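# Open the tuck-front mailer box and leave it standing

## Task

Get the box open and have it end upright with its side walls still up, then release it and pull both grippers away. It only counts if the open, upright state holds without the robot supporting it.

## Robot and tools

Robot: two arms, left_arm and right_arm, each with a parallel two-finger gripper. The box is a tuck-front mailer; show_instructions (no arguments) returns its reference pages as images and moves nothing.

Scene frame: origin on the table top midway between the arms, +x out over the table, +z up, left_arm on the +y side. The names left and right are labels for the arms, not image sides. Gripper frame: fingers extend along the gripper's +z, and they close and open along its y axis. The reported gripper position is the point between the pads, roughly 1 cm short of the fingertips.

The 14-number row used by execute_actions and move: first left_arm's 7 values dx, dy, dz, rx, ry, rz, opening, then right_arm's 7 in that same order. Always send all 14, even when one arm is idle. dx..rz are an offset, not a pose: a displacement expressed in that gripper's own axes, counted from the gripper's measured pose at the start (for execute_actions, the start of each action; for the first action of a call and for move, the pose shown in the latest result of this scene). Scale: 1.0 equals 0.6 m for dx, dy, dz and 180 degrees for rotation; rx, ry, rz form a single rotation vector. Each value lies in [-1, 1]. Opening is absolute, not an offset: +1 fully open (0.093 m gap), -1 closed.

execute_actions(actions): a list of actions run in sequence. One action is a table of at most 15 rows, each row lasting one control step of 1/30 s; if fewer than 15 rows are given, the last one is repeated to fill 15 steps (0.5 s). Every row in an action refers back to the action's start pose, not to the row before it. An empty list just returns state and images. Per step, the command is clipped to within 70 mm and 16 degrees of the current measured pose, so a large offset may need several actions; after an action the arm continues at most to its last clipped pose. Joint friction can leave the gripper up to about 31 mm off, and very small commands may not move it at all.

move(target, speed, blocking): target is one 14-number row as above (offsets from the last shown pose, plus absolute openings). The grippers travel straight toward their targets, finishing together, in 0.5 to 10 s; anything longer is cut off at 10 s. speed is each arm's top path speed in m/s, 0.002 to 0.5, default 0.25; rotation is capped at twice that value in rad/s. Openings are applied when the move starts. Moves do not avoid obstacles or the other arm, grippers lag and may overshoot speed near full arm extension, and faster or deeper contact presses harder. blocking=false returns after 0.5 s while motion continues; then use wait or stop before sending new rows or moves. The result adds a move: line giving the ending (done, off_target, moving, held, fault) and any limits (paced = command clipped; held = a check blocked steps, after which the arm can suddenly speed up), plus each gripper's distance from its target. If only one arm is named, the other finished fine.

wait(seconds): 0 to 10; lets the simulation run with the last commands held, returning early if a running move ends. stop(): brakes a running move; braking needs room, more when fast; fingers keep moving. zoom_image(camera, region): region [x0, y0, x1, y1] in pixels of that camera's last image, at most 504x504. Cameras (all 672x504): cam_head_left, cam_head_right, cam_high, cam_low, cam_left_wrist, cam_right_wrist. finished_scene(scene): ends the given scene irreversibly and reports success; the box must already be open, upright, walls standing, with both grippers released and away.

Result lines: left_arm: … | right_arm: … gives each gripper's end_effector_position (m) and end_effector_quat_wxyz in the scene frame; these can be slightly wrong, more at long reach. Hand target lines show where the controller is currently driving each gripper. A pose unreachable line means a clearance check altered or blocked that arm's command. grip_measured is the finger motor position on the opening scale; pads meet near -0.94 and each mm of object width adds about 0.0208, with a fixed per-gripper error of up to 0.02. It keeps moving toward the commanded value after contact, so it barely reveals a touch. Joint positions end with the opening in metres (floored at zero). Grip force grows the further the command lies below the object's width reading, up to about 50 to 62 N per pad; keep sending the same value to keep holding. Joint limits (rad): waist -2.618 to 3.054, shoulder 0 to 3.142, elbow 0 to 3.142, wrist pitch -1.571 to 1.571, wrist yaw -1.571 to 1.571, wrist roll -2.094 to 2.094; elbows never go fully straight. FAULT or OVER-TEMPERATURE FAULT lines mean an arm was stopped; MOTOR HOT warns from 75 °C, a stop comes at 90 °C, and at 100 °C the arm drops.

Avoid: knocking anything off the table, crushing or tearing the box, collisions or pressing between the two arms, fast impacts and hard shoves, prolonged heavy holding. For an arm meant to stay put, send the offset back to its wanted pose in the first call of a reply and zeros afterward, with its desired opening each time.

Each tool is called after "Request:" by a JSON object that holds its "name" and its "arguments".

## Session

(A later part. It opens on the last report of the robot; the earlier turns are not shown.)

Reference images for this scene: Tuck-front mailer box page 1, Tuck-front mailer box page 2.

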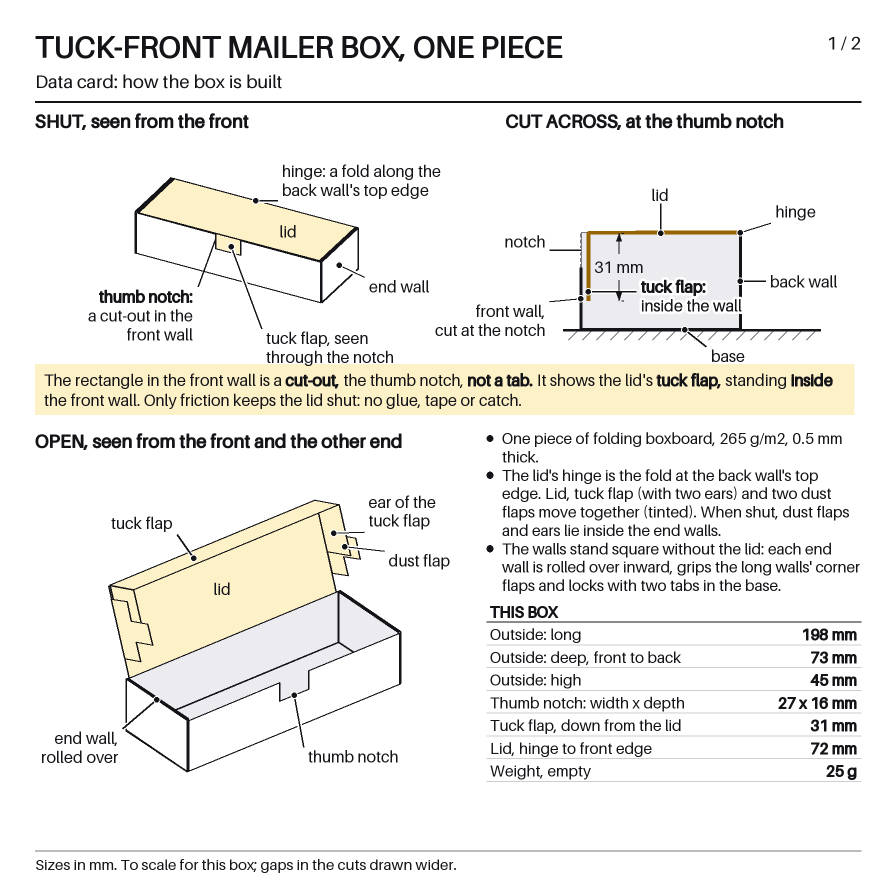

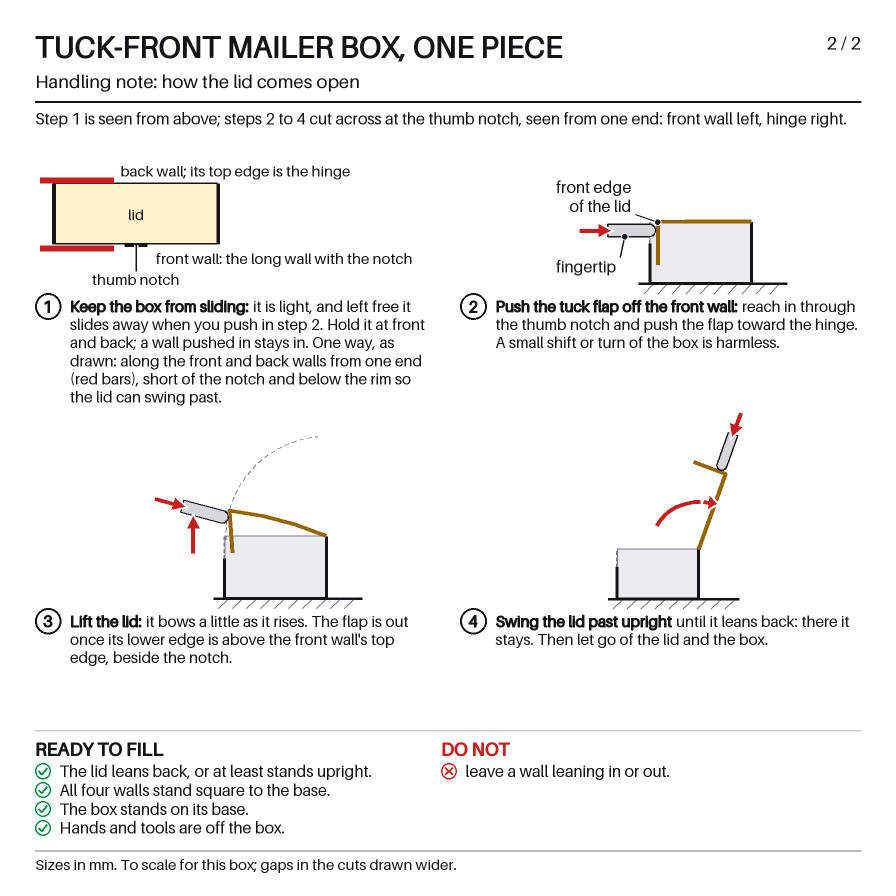

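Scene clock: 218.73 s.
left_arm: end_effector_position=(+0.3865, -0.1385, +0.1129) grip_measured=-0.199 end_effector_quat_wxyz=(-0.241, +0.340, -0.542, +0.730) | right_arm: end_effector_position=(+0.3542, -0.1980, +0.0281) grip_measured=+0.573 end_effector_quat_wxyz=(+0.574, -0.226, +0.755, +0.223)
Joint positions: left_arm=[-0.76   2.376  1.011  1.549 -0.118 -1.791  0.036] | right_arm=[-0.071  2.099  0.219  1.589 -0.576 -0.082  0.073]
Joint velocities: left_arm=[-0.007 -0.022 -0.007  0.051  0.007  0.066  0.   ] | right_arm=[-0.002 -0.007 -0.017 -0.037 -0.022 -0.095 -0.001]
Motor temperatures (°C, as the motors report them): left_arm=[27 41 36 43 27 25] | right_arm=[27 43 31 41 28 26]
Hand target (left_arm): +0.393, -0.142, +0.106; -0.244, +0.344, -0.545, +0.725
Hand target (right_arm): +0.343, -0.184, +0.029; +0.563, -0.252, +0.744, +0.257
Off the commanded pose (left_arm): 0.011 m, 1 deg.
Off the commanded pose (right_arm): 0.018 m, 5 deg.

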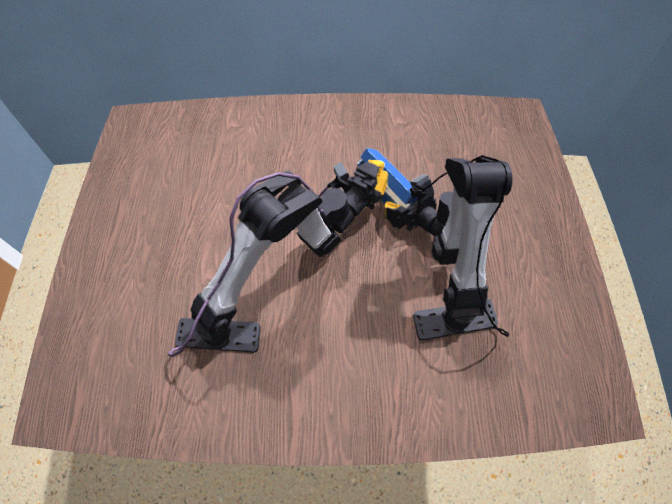

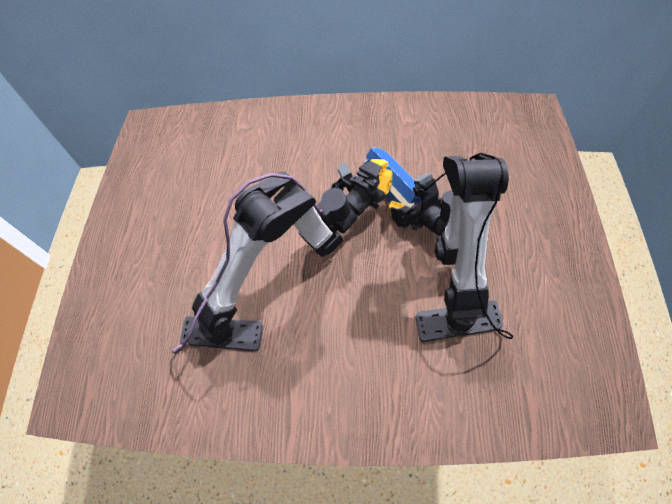

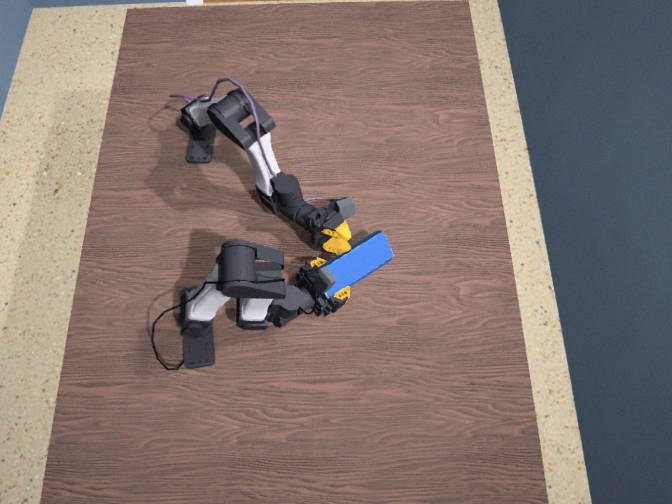

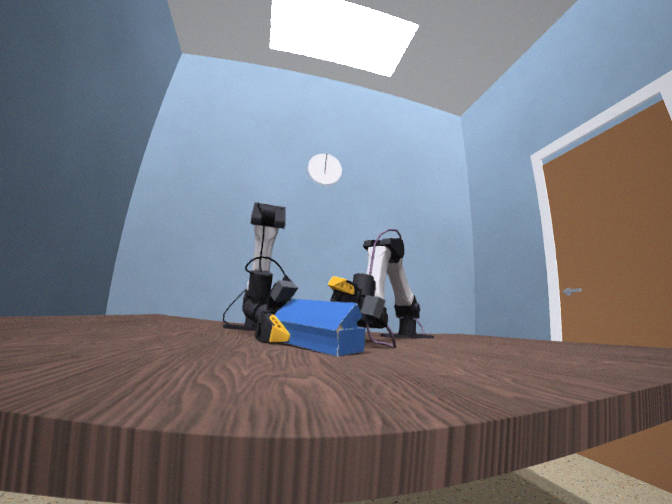

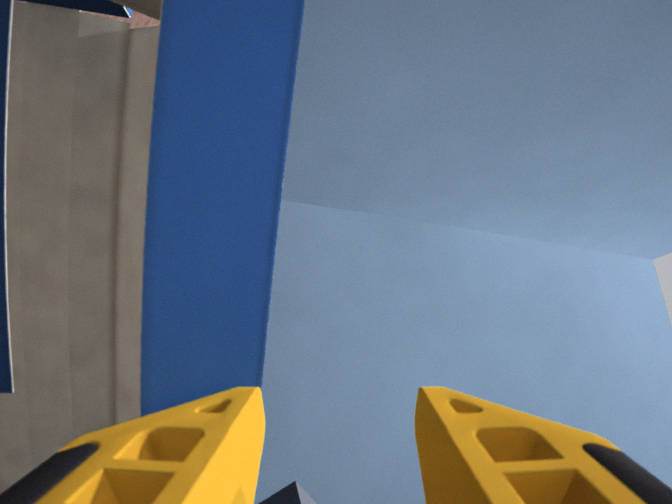

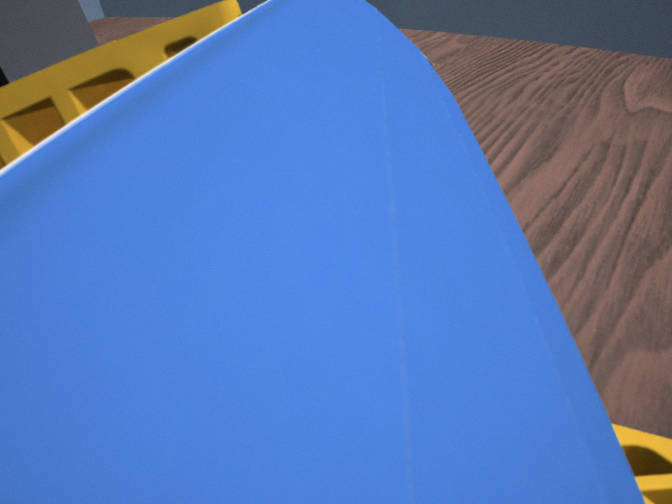

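Request:
{"name": "move", "arguments": {"target": [0,0,-0.04,0,0,0,-0.2,0,0,0,0,0,0,0.88], "speed": 0.04}}

Request:
{"name": "move", "arguments": {"target": [0,0,0,0,0,0,0.75,0.02,0,-0.075,0,0,0,0.88], "speed": 0.04}}

Scene clock: 221.57 s.
left_arm: end_effector_position=(+0.3746, -0.1254, +0.1045) grip_measured=-0.199 end_effector_quat_wxyz=(-0.239, +0.347, -0.554, +0.718) | right_arm: end_effector_position=(+0.3543, -0.1980, +0.0287) grip_measured=+0.877 end_effector_quat_wxyz=(+0.576, -0.228, +0.753, +0.222)
Joint positions: left_arm=[-0.76   2.343  0.921  1.569 -0.119 -1.791  0.036] | right_arm=[-0.071  2.097  0.219  1.589 -0.577 -0.086  0.087]
Joint velocities: left_arm=[-0.002 -0.007 -0.002 -0.022 -0.007 -0.022  0.   ] | right_arm=[-0.002 -0.002 -0.012 -0.022 -0.007 -0.022 -0.   ]
Motor temperatures (°C, as the motors report them): left_arm=[27 41 36 43 27 25] | right_arm=[27 43 30 42 28 26]
Hand target (left_arm): +0.369, -0.123, +0.109; -0.238, +0.347, -0.553, +0.719
Hand target (right_arm): +0.354, -0.198, +0.028; +0.574, -0.226, +0.755, +0.223
Off the commanded pose (left_arm): 0.008 m, 2 deg.
Off the commanded pose (right_arm): 0.001 m, 0 deg.
joint sent to its limit (left arm) — the command would take joint 4 (wrist pitch) past its upper limit, so that joint was sent only as far as its limit.
joint sent to its limit (right arm) — the command would take joint 4 (wrist pitch) past its upper limit, so that joint was sent only as far as its limit.
move: done

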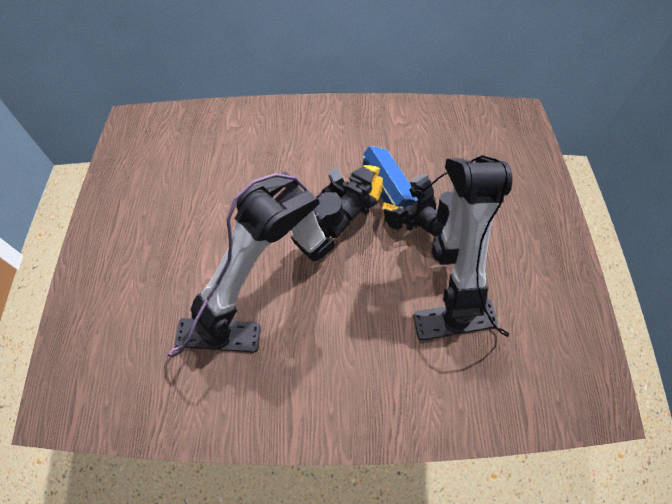

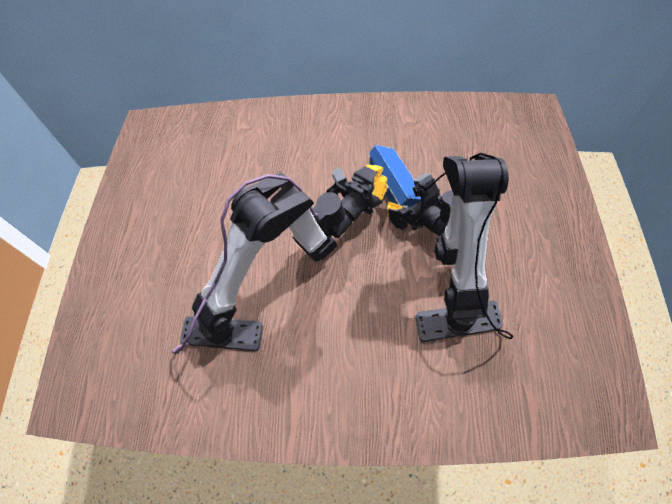

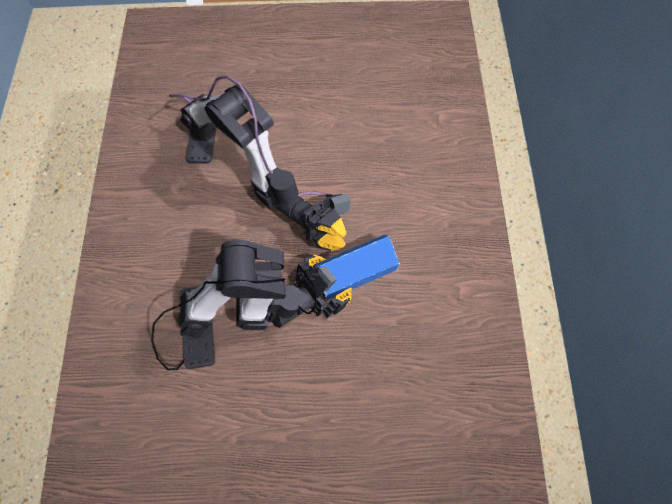

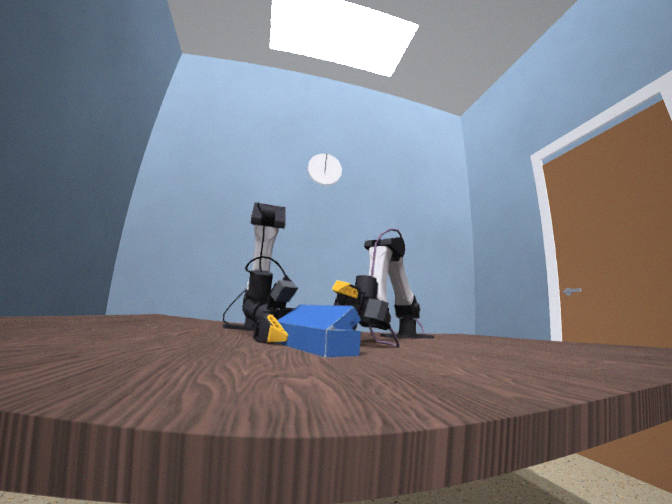

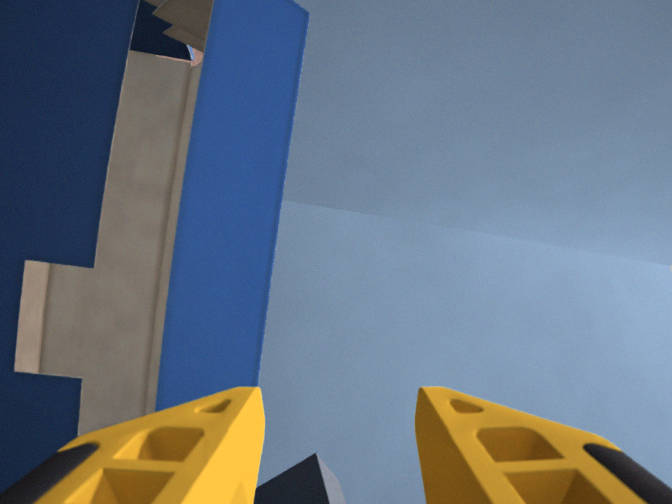

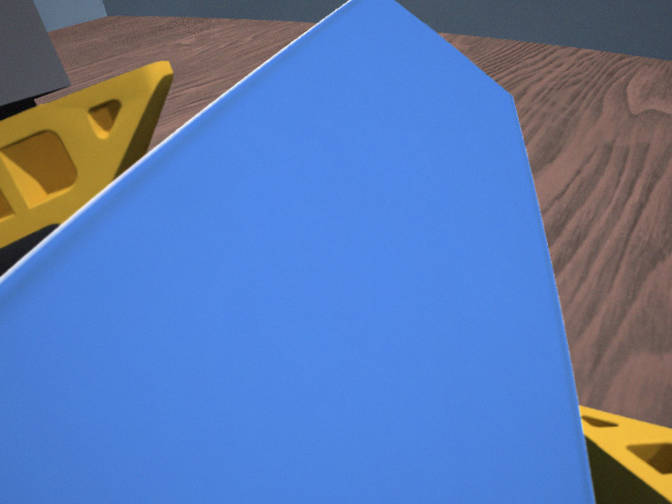

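Scene clock: 223.10 s.
left_arm: end_effector_position=(+0.3746, -0.1254, +0.1046) grip_measured=+0.748 end_effector_quat_wxyz=(-0.239, +0.347, -0.554, +0.718) | right_arm: end_effector_position=(+0.3242, -0.2250, +0.0277) grip_measured=+0.878 end_effector_quat_wxyz=(+0.566, -0.232, +0.759, +0.222)
Joint positions: left_arm=[-0.76   2.343  0.921  1.569 -0.119 -1.791  0.081] | right_arm=[-0.216  2.052  0.109  1.589 -0.718 -0.163  0.087]
Joint velocities: left_arm=[-0.012  0.002 -0.027 -0.022 -0.007 -0.022 -0.   ] | right_arm=[ 0.007 -0.017 -0.012  0.022  0.007  0.007 -0.   ]
Motor temperatures (°C, as the motors report them): left_arm=[27 41 36 43 27 25] | right_arm=[27 43 30 42 28 26]
Hand target (left_arm): +0.375, -0.125, +0.105; -0.239, +0.347, -0.554, +0.718
Hand target (right_arm): +0.318, -0.226, +0.028; +0.563, -0.234, +0.761, +0.221
Off the commanded pose (left_arm): 0.000 m, 0 deg.
Off the commanded pose (right_arm): 0.007 m, 1 deg.
joint sent to its limit (right arm) — the command would take joint 4 (wrist pitch) past its upper limit, so that joint was sent only as far as its limit.
move: done

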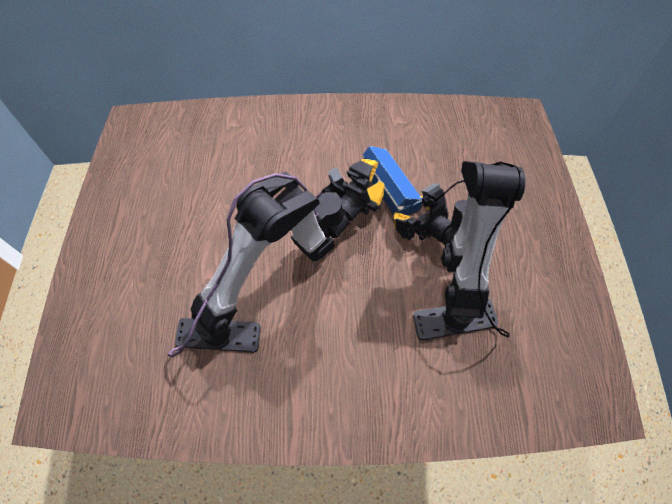

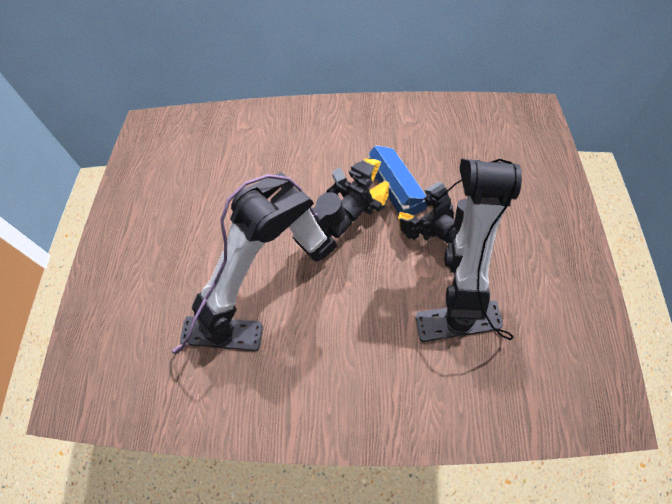

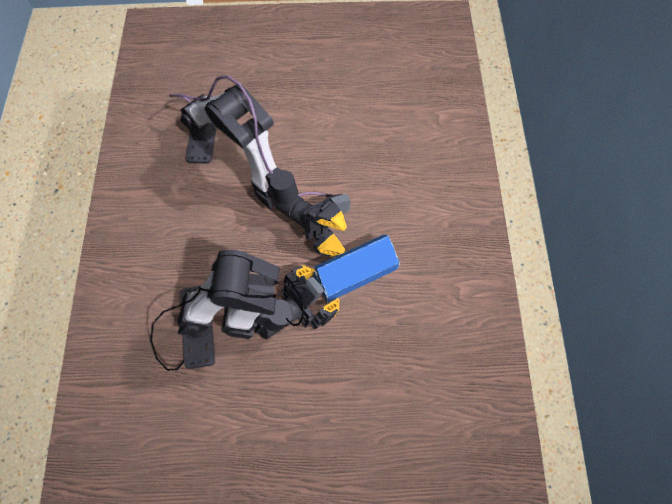

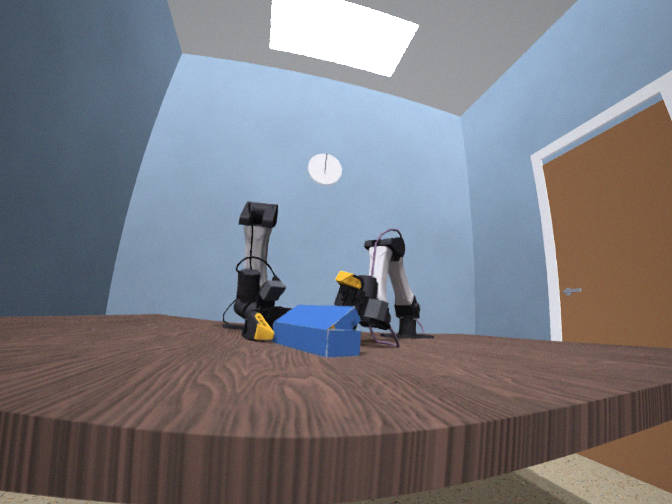

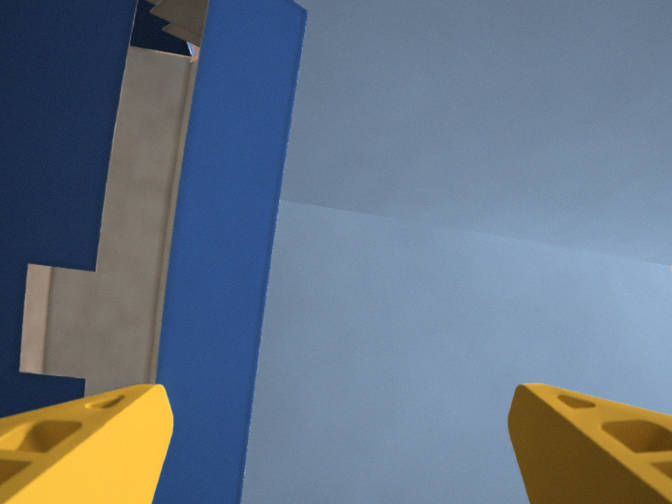

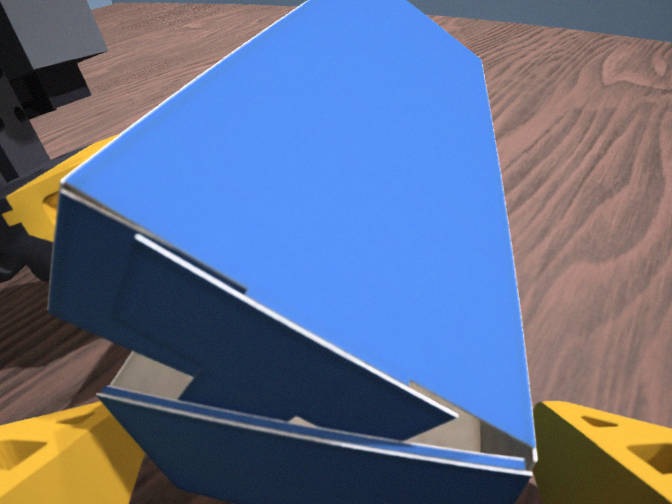

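Request:
{"name": "move", "arguments": {"target": [-0.04,0,0,0,0,0,1,-0.005,0.015,0.03,0.05,0,0,0.88], "speed": 0.03}}

Request:
{"name": "execute_actions", "arguments": {"actions": [[[0,0,0,0,0,0,1,0,0,0,0,0,0,0.7]],[[0,0,0,0,0,0,1,0,0,0,0,0,0,0.57]]]}}

Scene clock: 228.77 s.
left_arm: end_effector_position=(+0.3878, -0.1122, +0.1047) grip_measured=+0.995 end_effector_quat_wxyz=(-0.241, +0.344, -0.555, +0.718) | right_arm: end_effector_position=(+0.3367, -0.2084, +0.0260) grip_measured=+0.878 end_effector_quat_wxyz=(+0.570, -0.194, +0.782, +0.159)
Joint positions: left_arm=[-0.709  2.343  0.921  1.569 -0.065 -1.792  0.093] | right_arm=[-0.001  2.023  0.109  1.589 -0.362 -0.089  0.087]
Joint velocities: left_arm=[-0.012 -0.012 -0.012  0.022  0.007  0.022 -0.002] | right_arm=[-0.007  0.007  0.007  0.022  0.081  0.037  0.   ]
Motor temperatures (°C, as the motors report them): left_arm=[27 41 35 43 27 25] | right_arm=[27 43 30 42 28 26]
Hand target (left_arm): +0.390, -0.108, +0.100; -0.238, +0.348, -0.556, +0.716
Hand target (right_arm): +0.333, -0.207, +0.027; +0.568, -0.191, +0.784, +0.162
Off the commanded pose (left_arm): 0.007 m, 0 deg.
Off the commanded pose (right_arm): 0.004 m, 2 deg.
joint sent to its limit (left arm) — the command would take joint 4 (wrist pitch) past its upper limit, so that joint was sent only as far as its limit.
joint sent to its limit (right arm) — the command would take joint 4 (wrist pitch) past its upper limit, so that joint was sent only as far as its limit.
move: done

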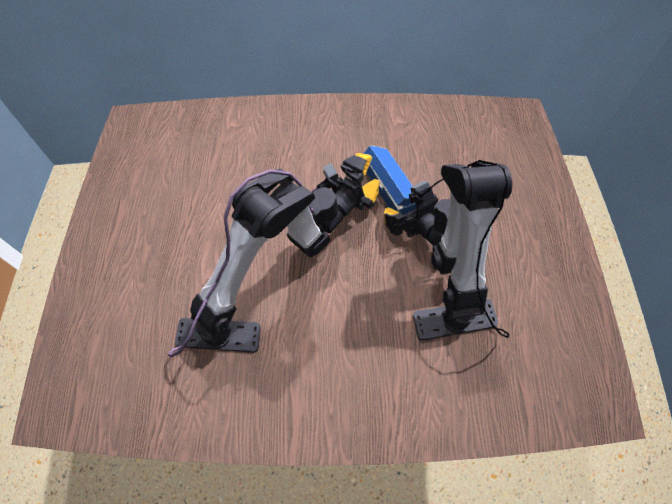

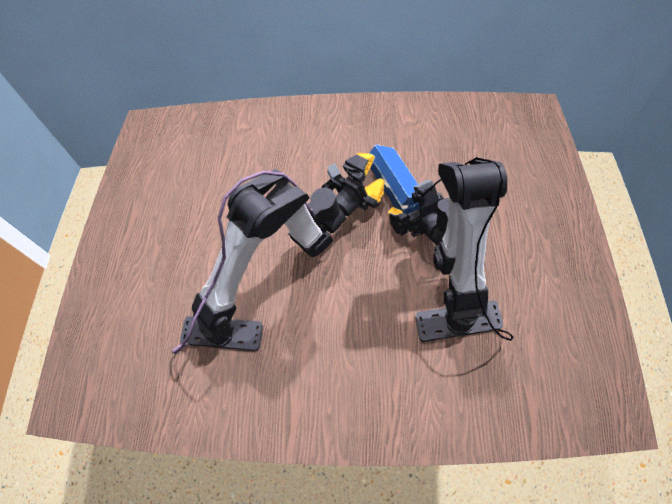

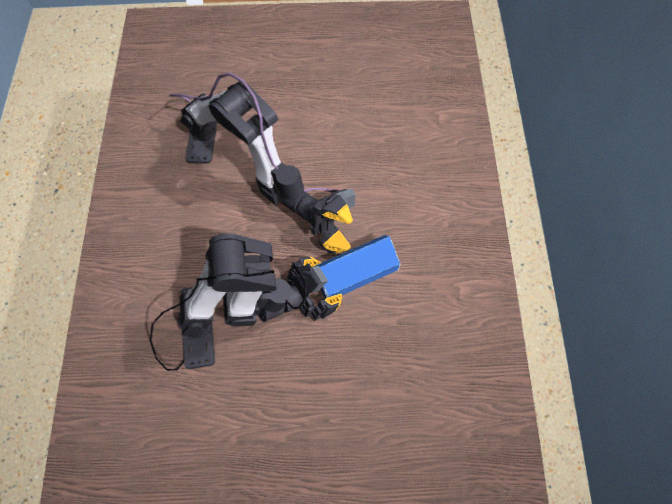

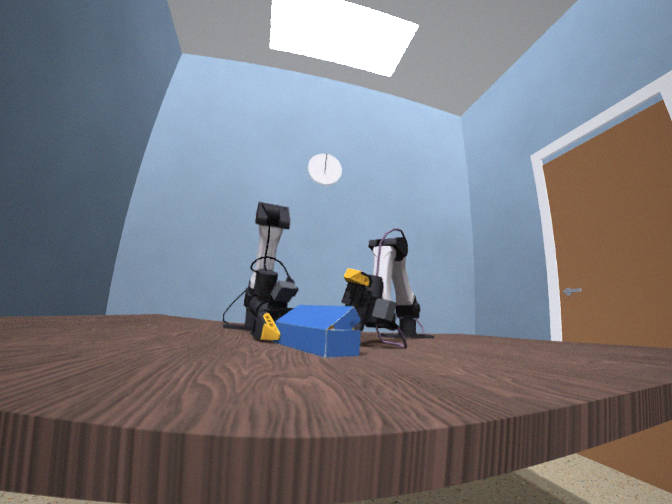

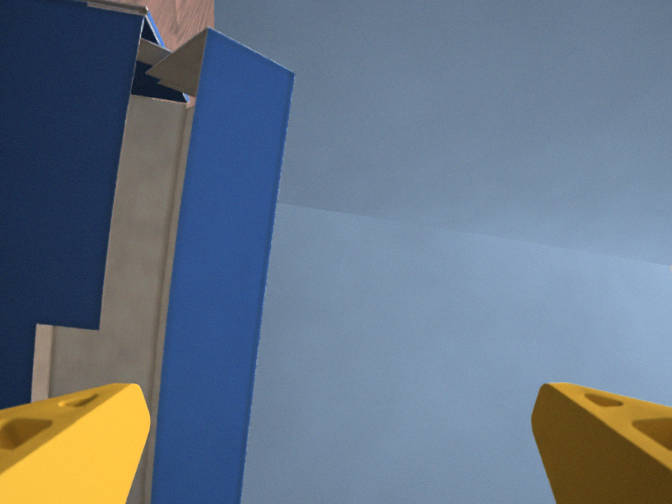

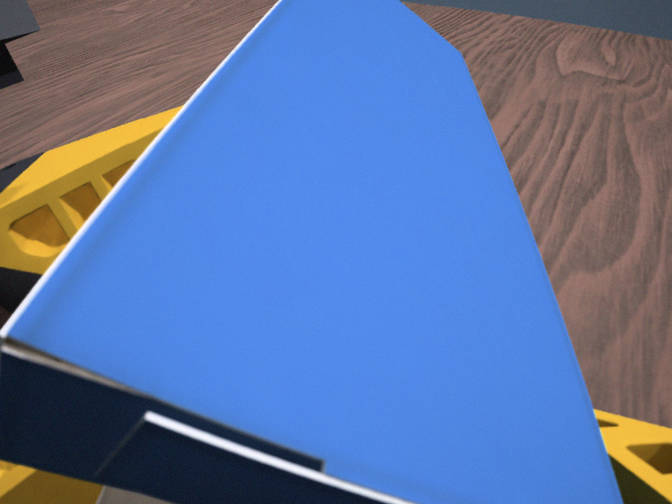

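Scene clock: 229.77 s.
left_arm: end_effector_position=(+0.3878, -0.1122, +0.1047) grip_measured=+0.995 end_effector_quat_wxyz=(-0.241, +0.344, -0.555, +0.718) | right_arm: end_effector_position=(+0.3368, -0.2085, +0.0260) grip_measured=+0.575 end_effector_quat_wxyz=(+0.570, -0.194, +0.782, +0.159)
Joint positions: left_arm=[-0.709  2.343  0.921  1.569 -0.065 -1.792  0.093] | right_arm=[-0.001  2.023  0.109  1.589 -0.362 -0.089  0.073]
Joint velocities: left_arm=[-0.002 -0.002  0.002  0.051  0.022  0.051 -0.   ] | right_arm=[ 0.007  0.012  0.002  0.081 -0.051 -0.007  0.001]
Motor temperatures (°C, as the motors report them): left_arm=[27 41 35 43 27 25] | right_arm=[27 43 30 42 28 26]
Hand target (left_arm): +0.388, -0.112, +0.105; -0.241, +0.344, -0.555, +0.718
Hand target (right_arm): +0.337, -0.208, +0.026; +0.570, -0.194, +0.783, +0.159
Off the commanded pose (left_arm): 0.000 m, 0 deg.
Off the commanded pose (right_arm): 0.000 m, 0 deg.
joint sent to its limit (right arm) — the command would take joint 4 (wrist pitch) past its upper limit, so that joint was sent only as far as its limit.

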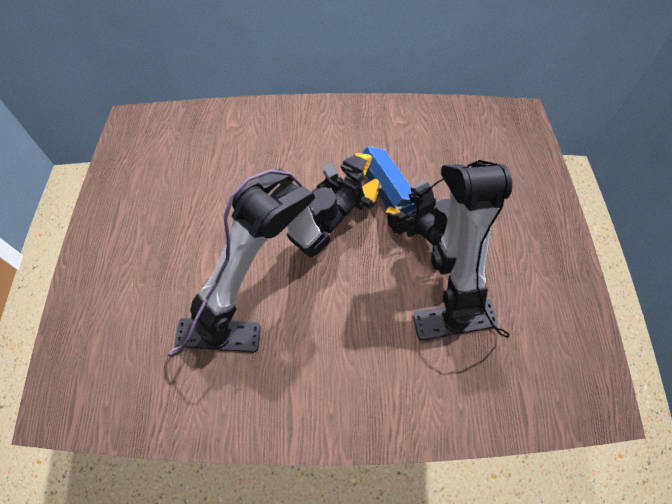

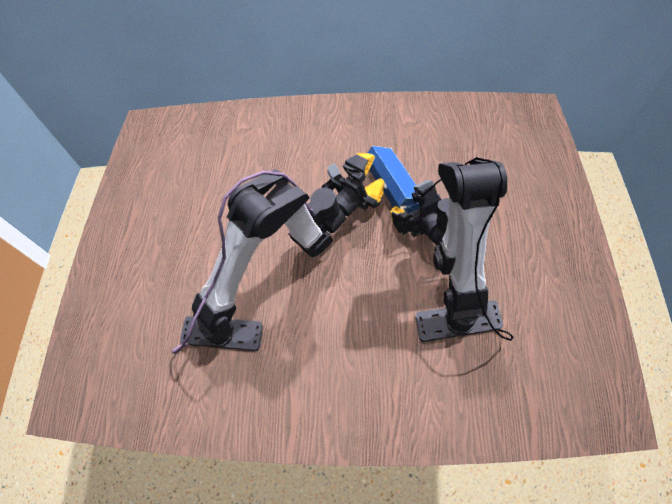

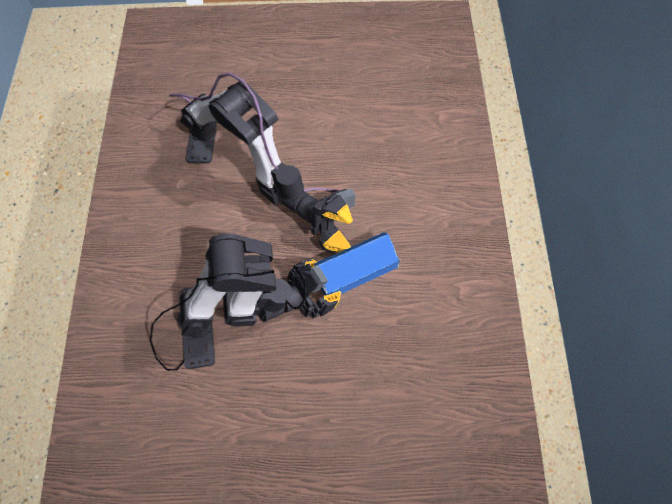

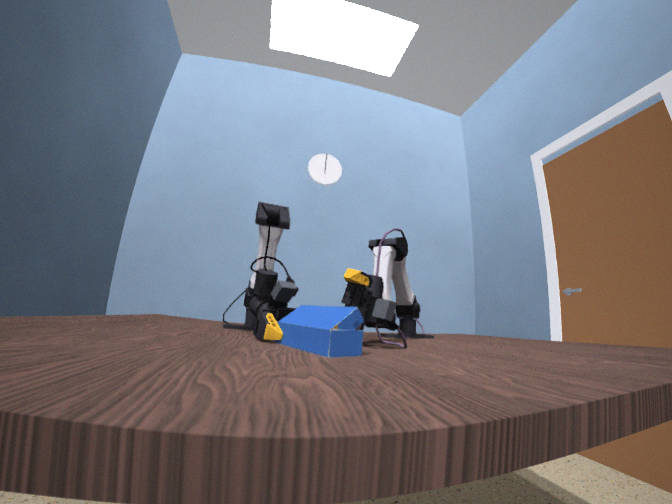

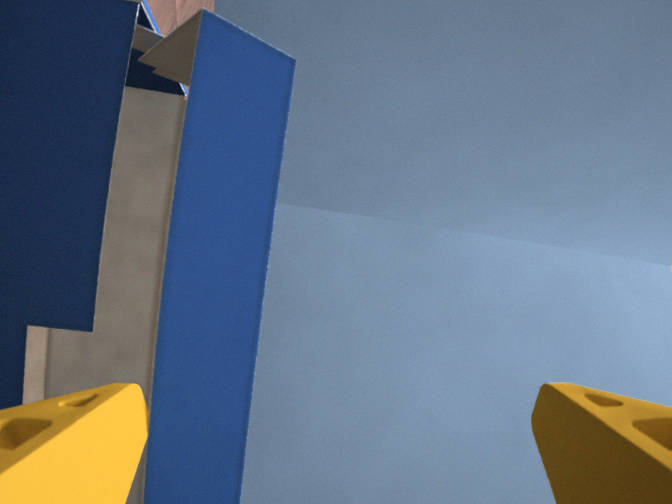

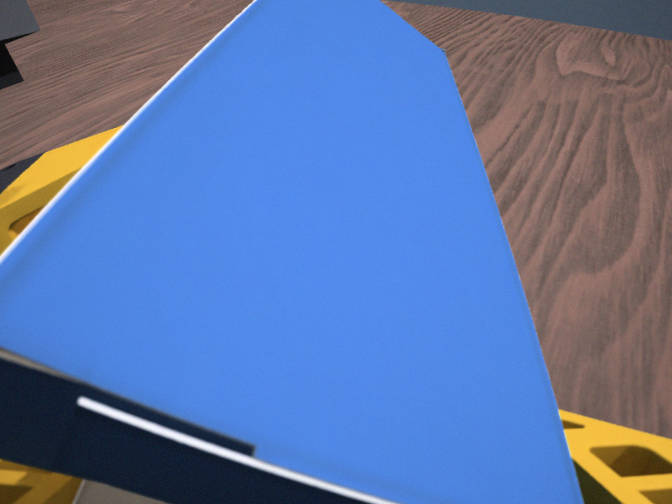

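Request:
{"name": "move", "arguments": {"target": [0.01,0.03,0.055,0,0,0,1,0,0,0,0,0,0,0.57], "speed": 0.025}}

Scene clock: 232.90 s.
left_arm: end_effector_position=(+0.4112, -0.1285, +0.1012) grip_measured=+0.995 end_effector_quat_wxyz=(-0.250, +0.350, -0.546, +0.719) | right_arm: end_effector_position=(+0.3397, -0.2147, +0.0254) grip_measured=+0.575 end_effector_quat_wxyz=(+0.572, -0.183, +0.786, +0.145)
Joint positions: left_arm=[-0.709  2.416  1.062  1.514 -0.091 -1.792  0.093] | right_arm=[-0.004  2.023  0.109  1.589 -0.327 -0.089  0.073]
Joint velocities: left_arm=[ 0.022 -0.007 -0.002  0.066 -0.022 -0.007 -0.001] | right_arm=[ 0.017 -0.012  0.002 -0.051 -0.007 -0.007 -0.001]
Motor temperatures (°C, as the motors report them): left_arm=[27 42 35 43 27 25] | right_arm=[27 43 30 42 27 26]
Hand target (left_arm): +0.408, -0.142, +0.094; -0.240, +0.344, -0.556, +0.718
Hand target (right_arm): +0.337, -0.209, +0.026; +0.570, -0.194, +0.783, +0.159
Off the commanded pose (left_arm): 0.016 m, 2 deg.
Off the commanded pose (right_arm): 0.007 m, 2 deg.
joint sent to its limit (right arm) — the command would take joint 4 (wrist pitch) past its upper limit, so that joint was sent only as far as its limit.
move: off_target (left_arm)

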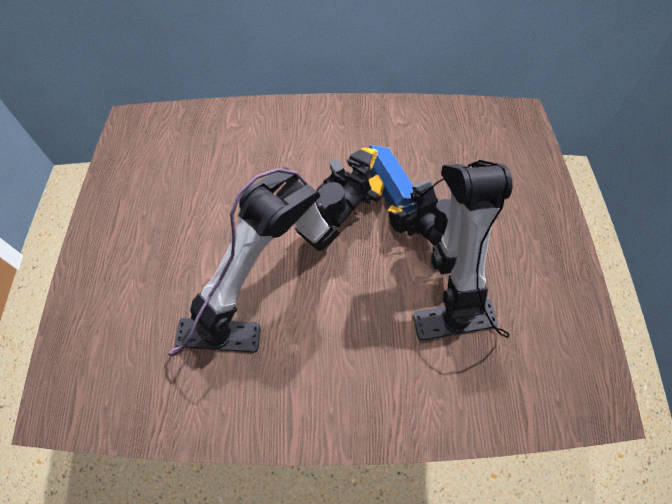

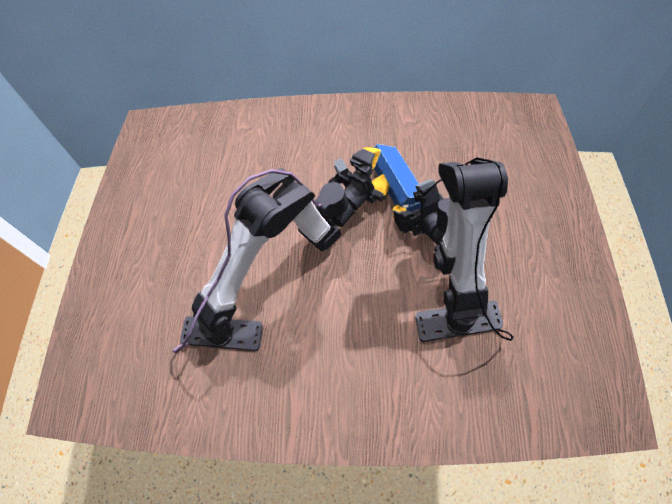

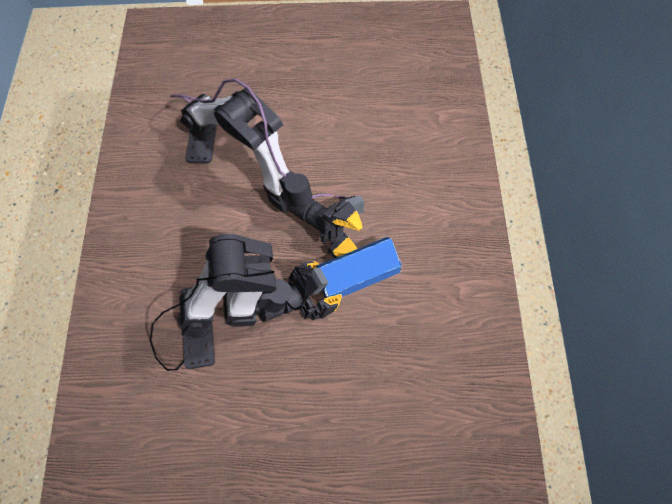

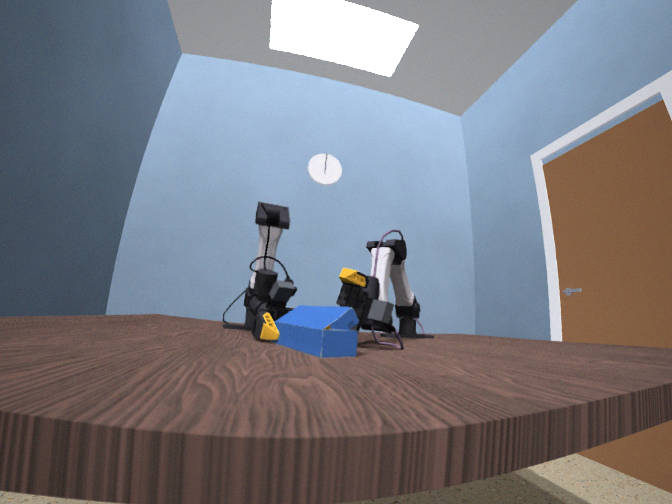

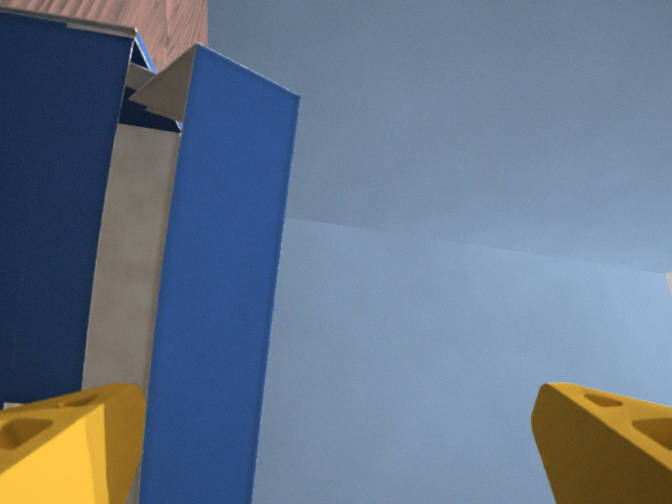

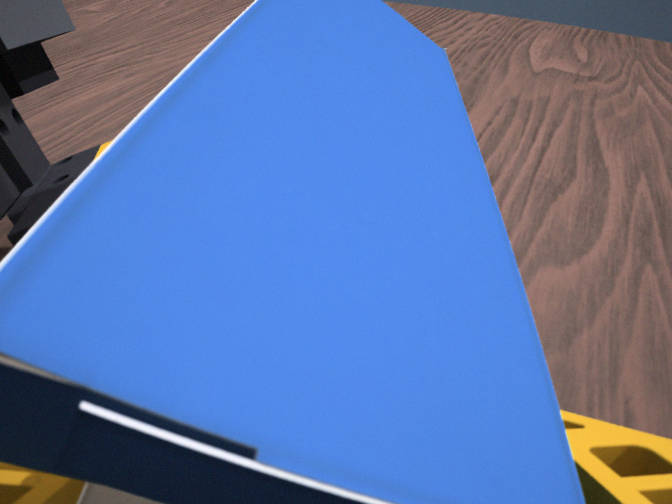

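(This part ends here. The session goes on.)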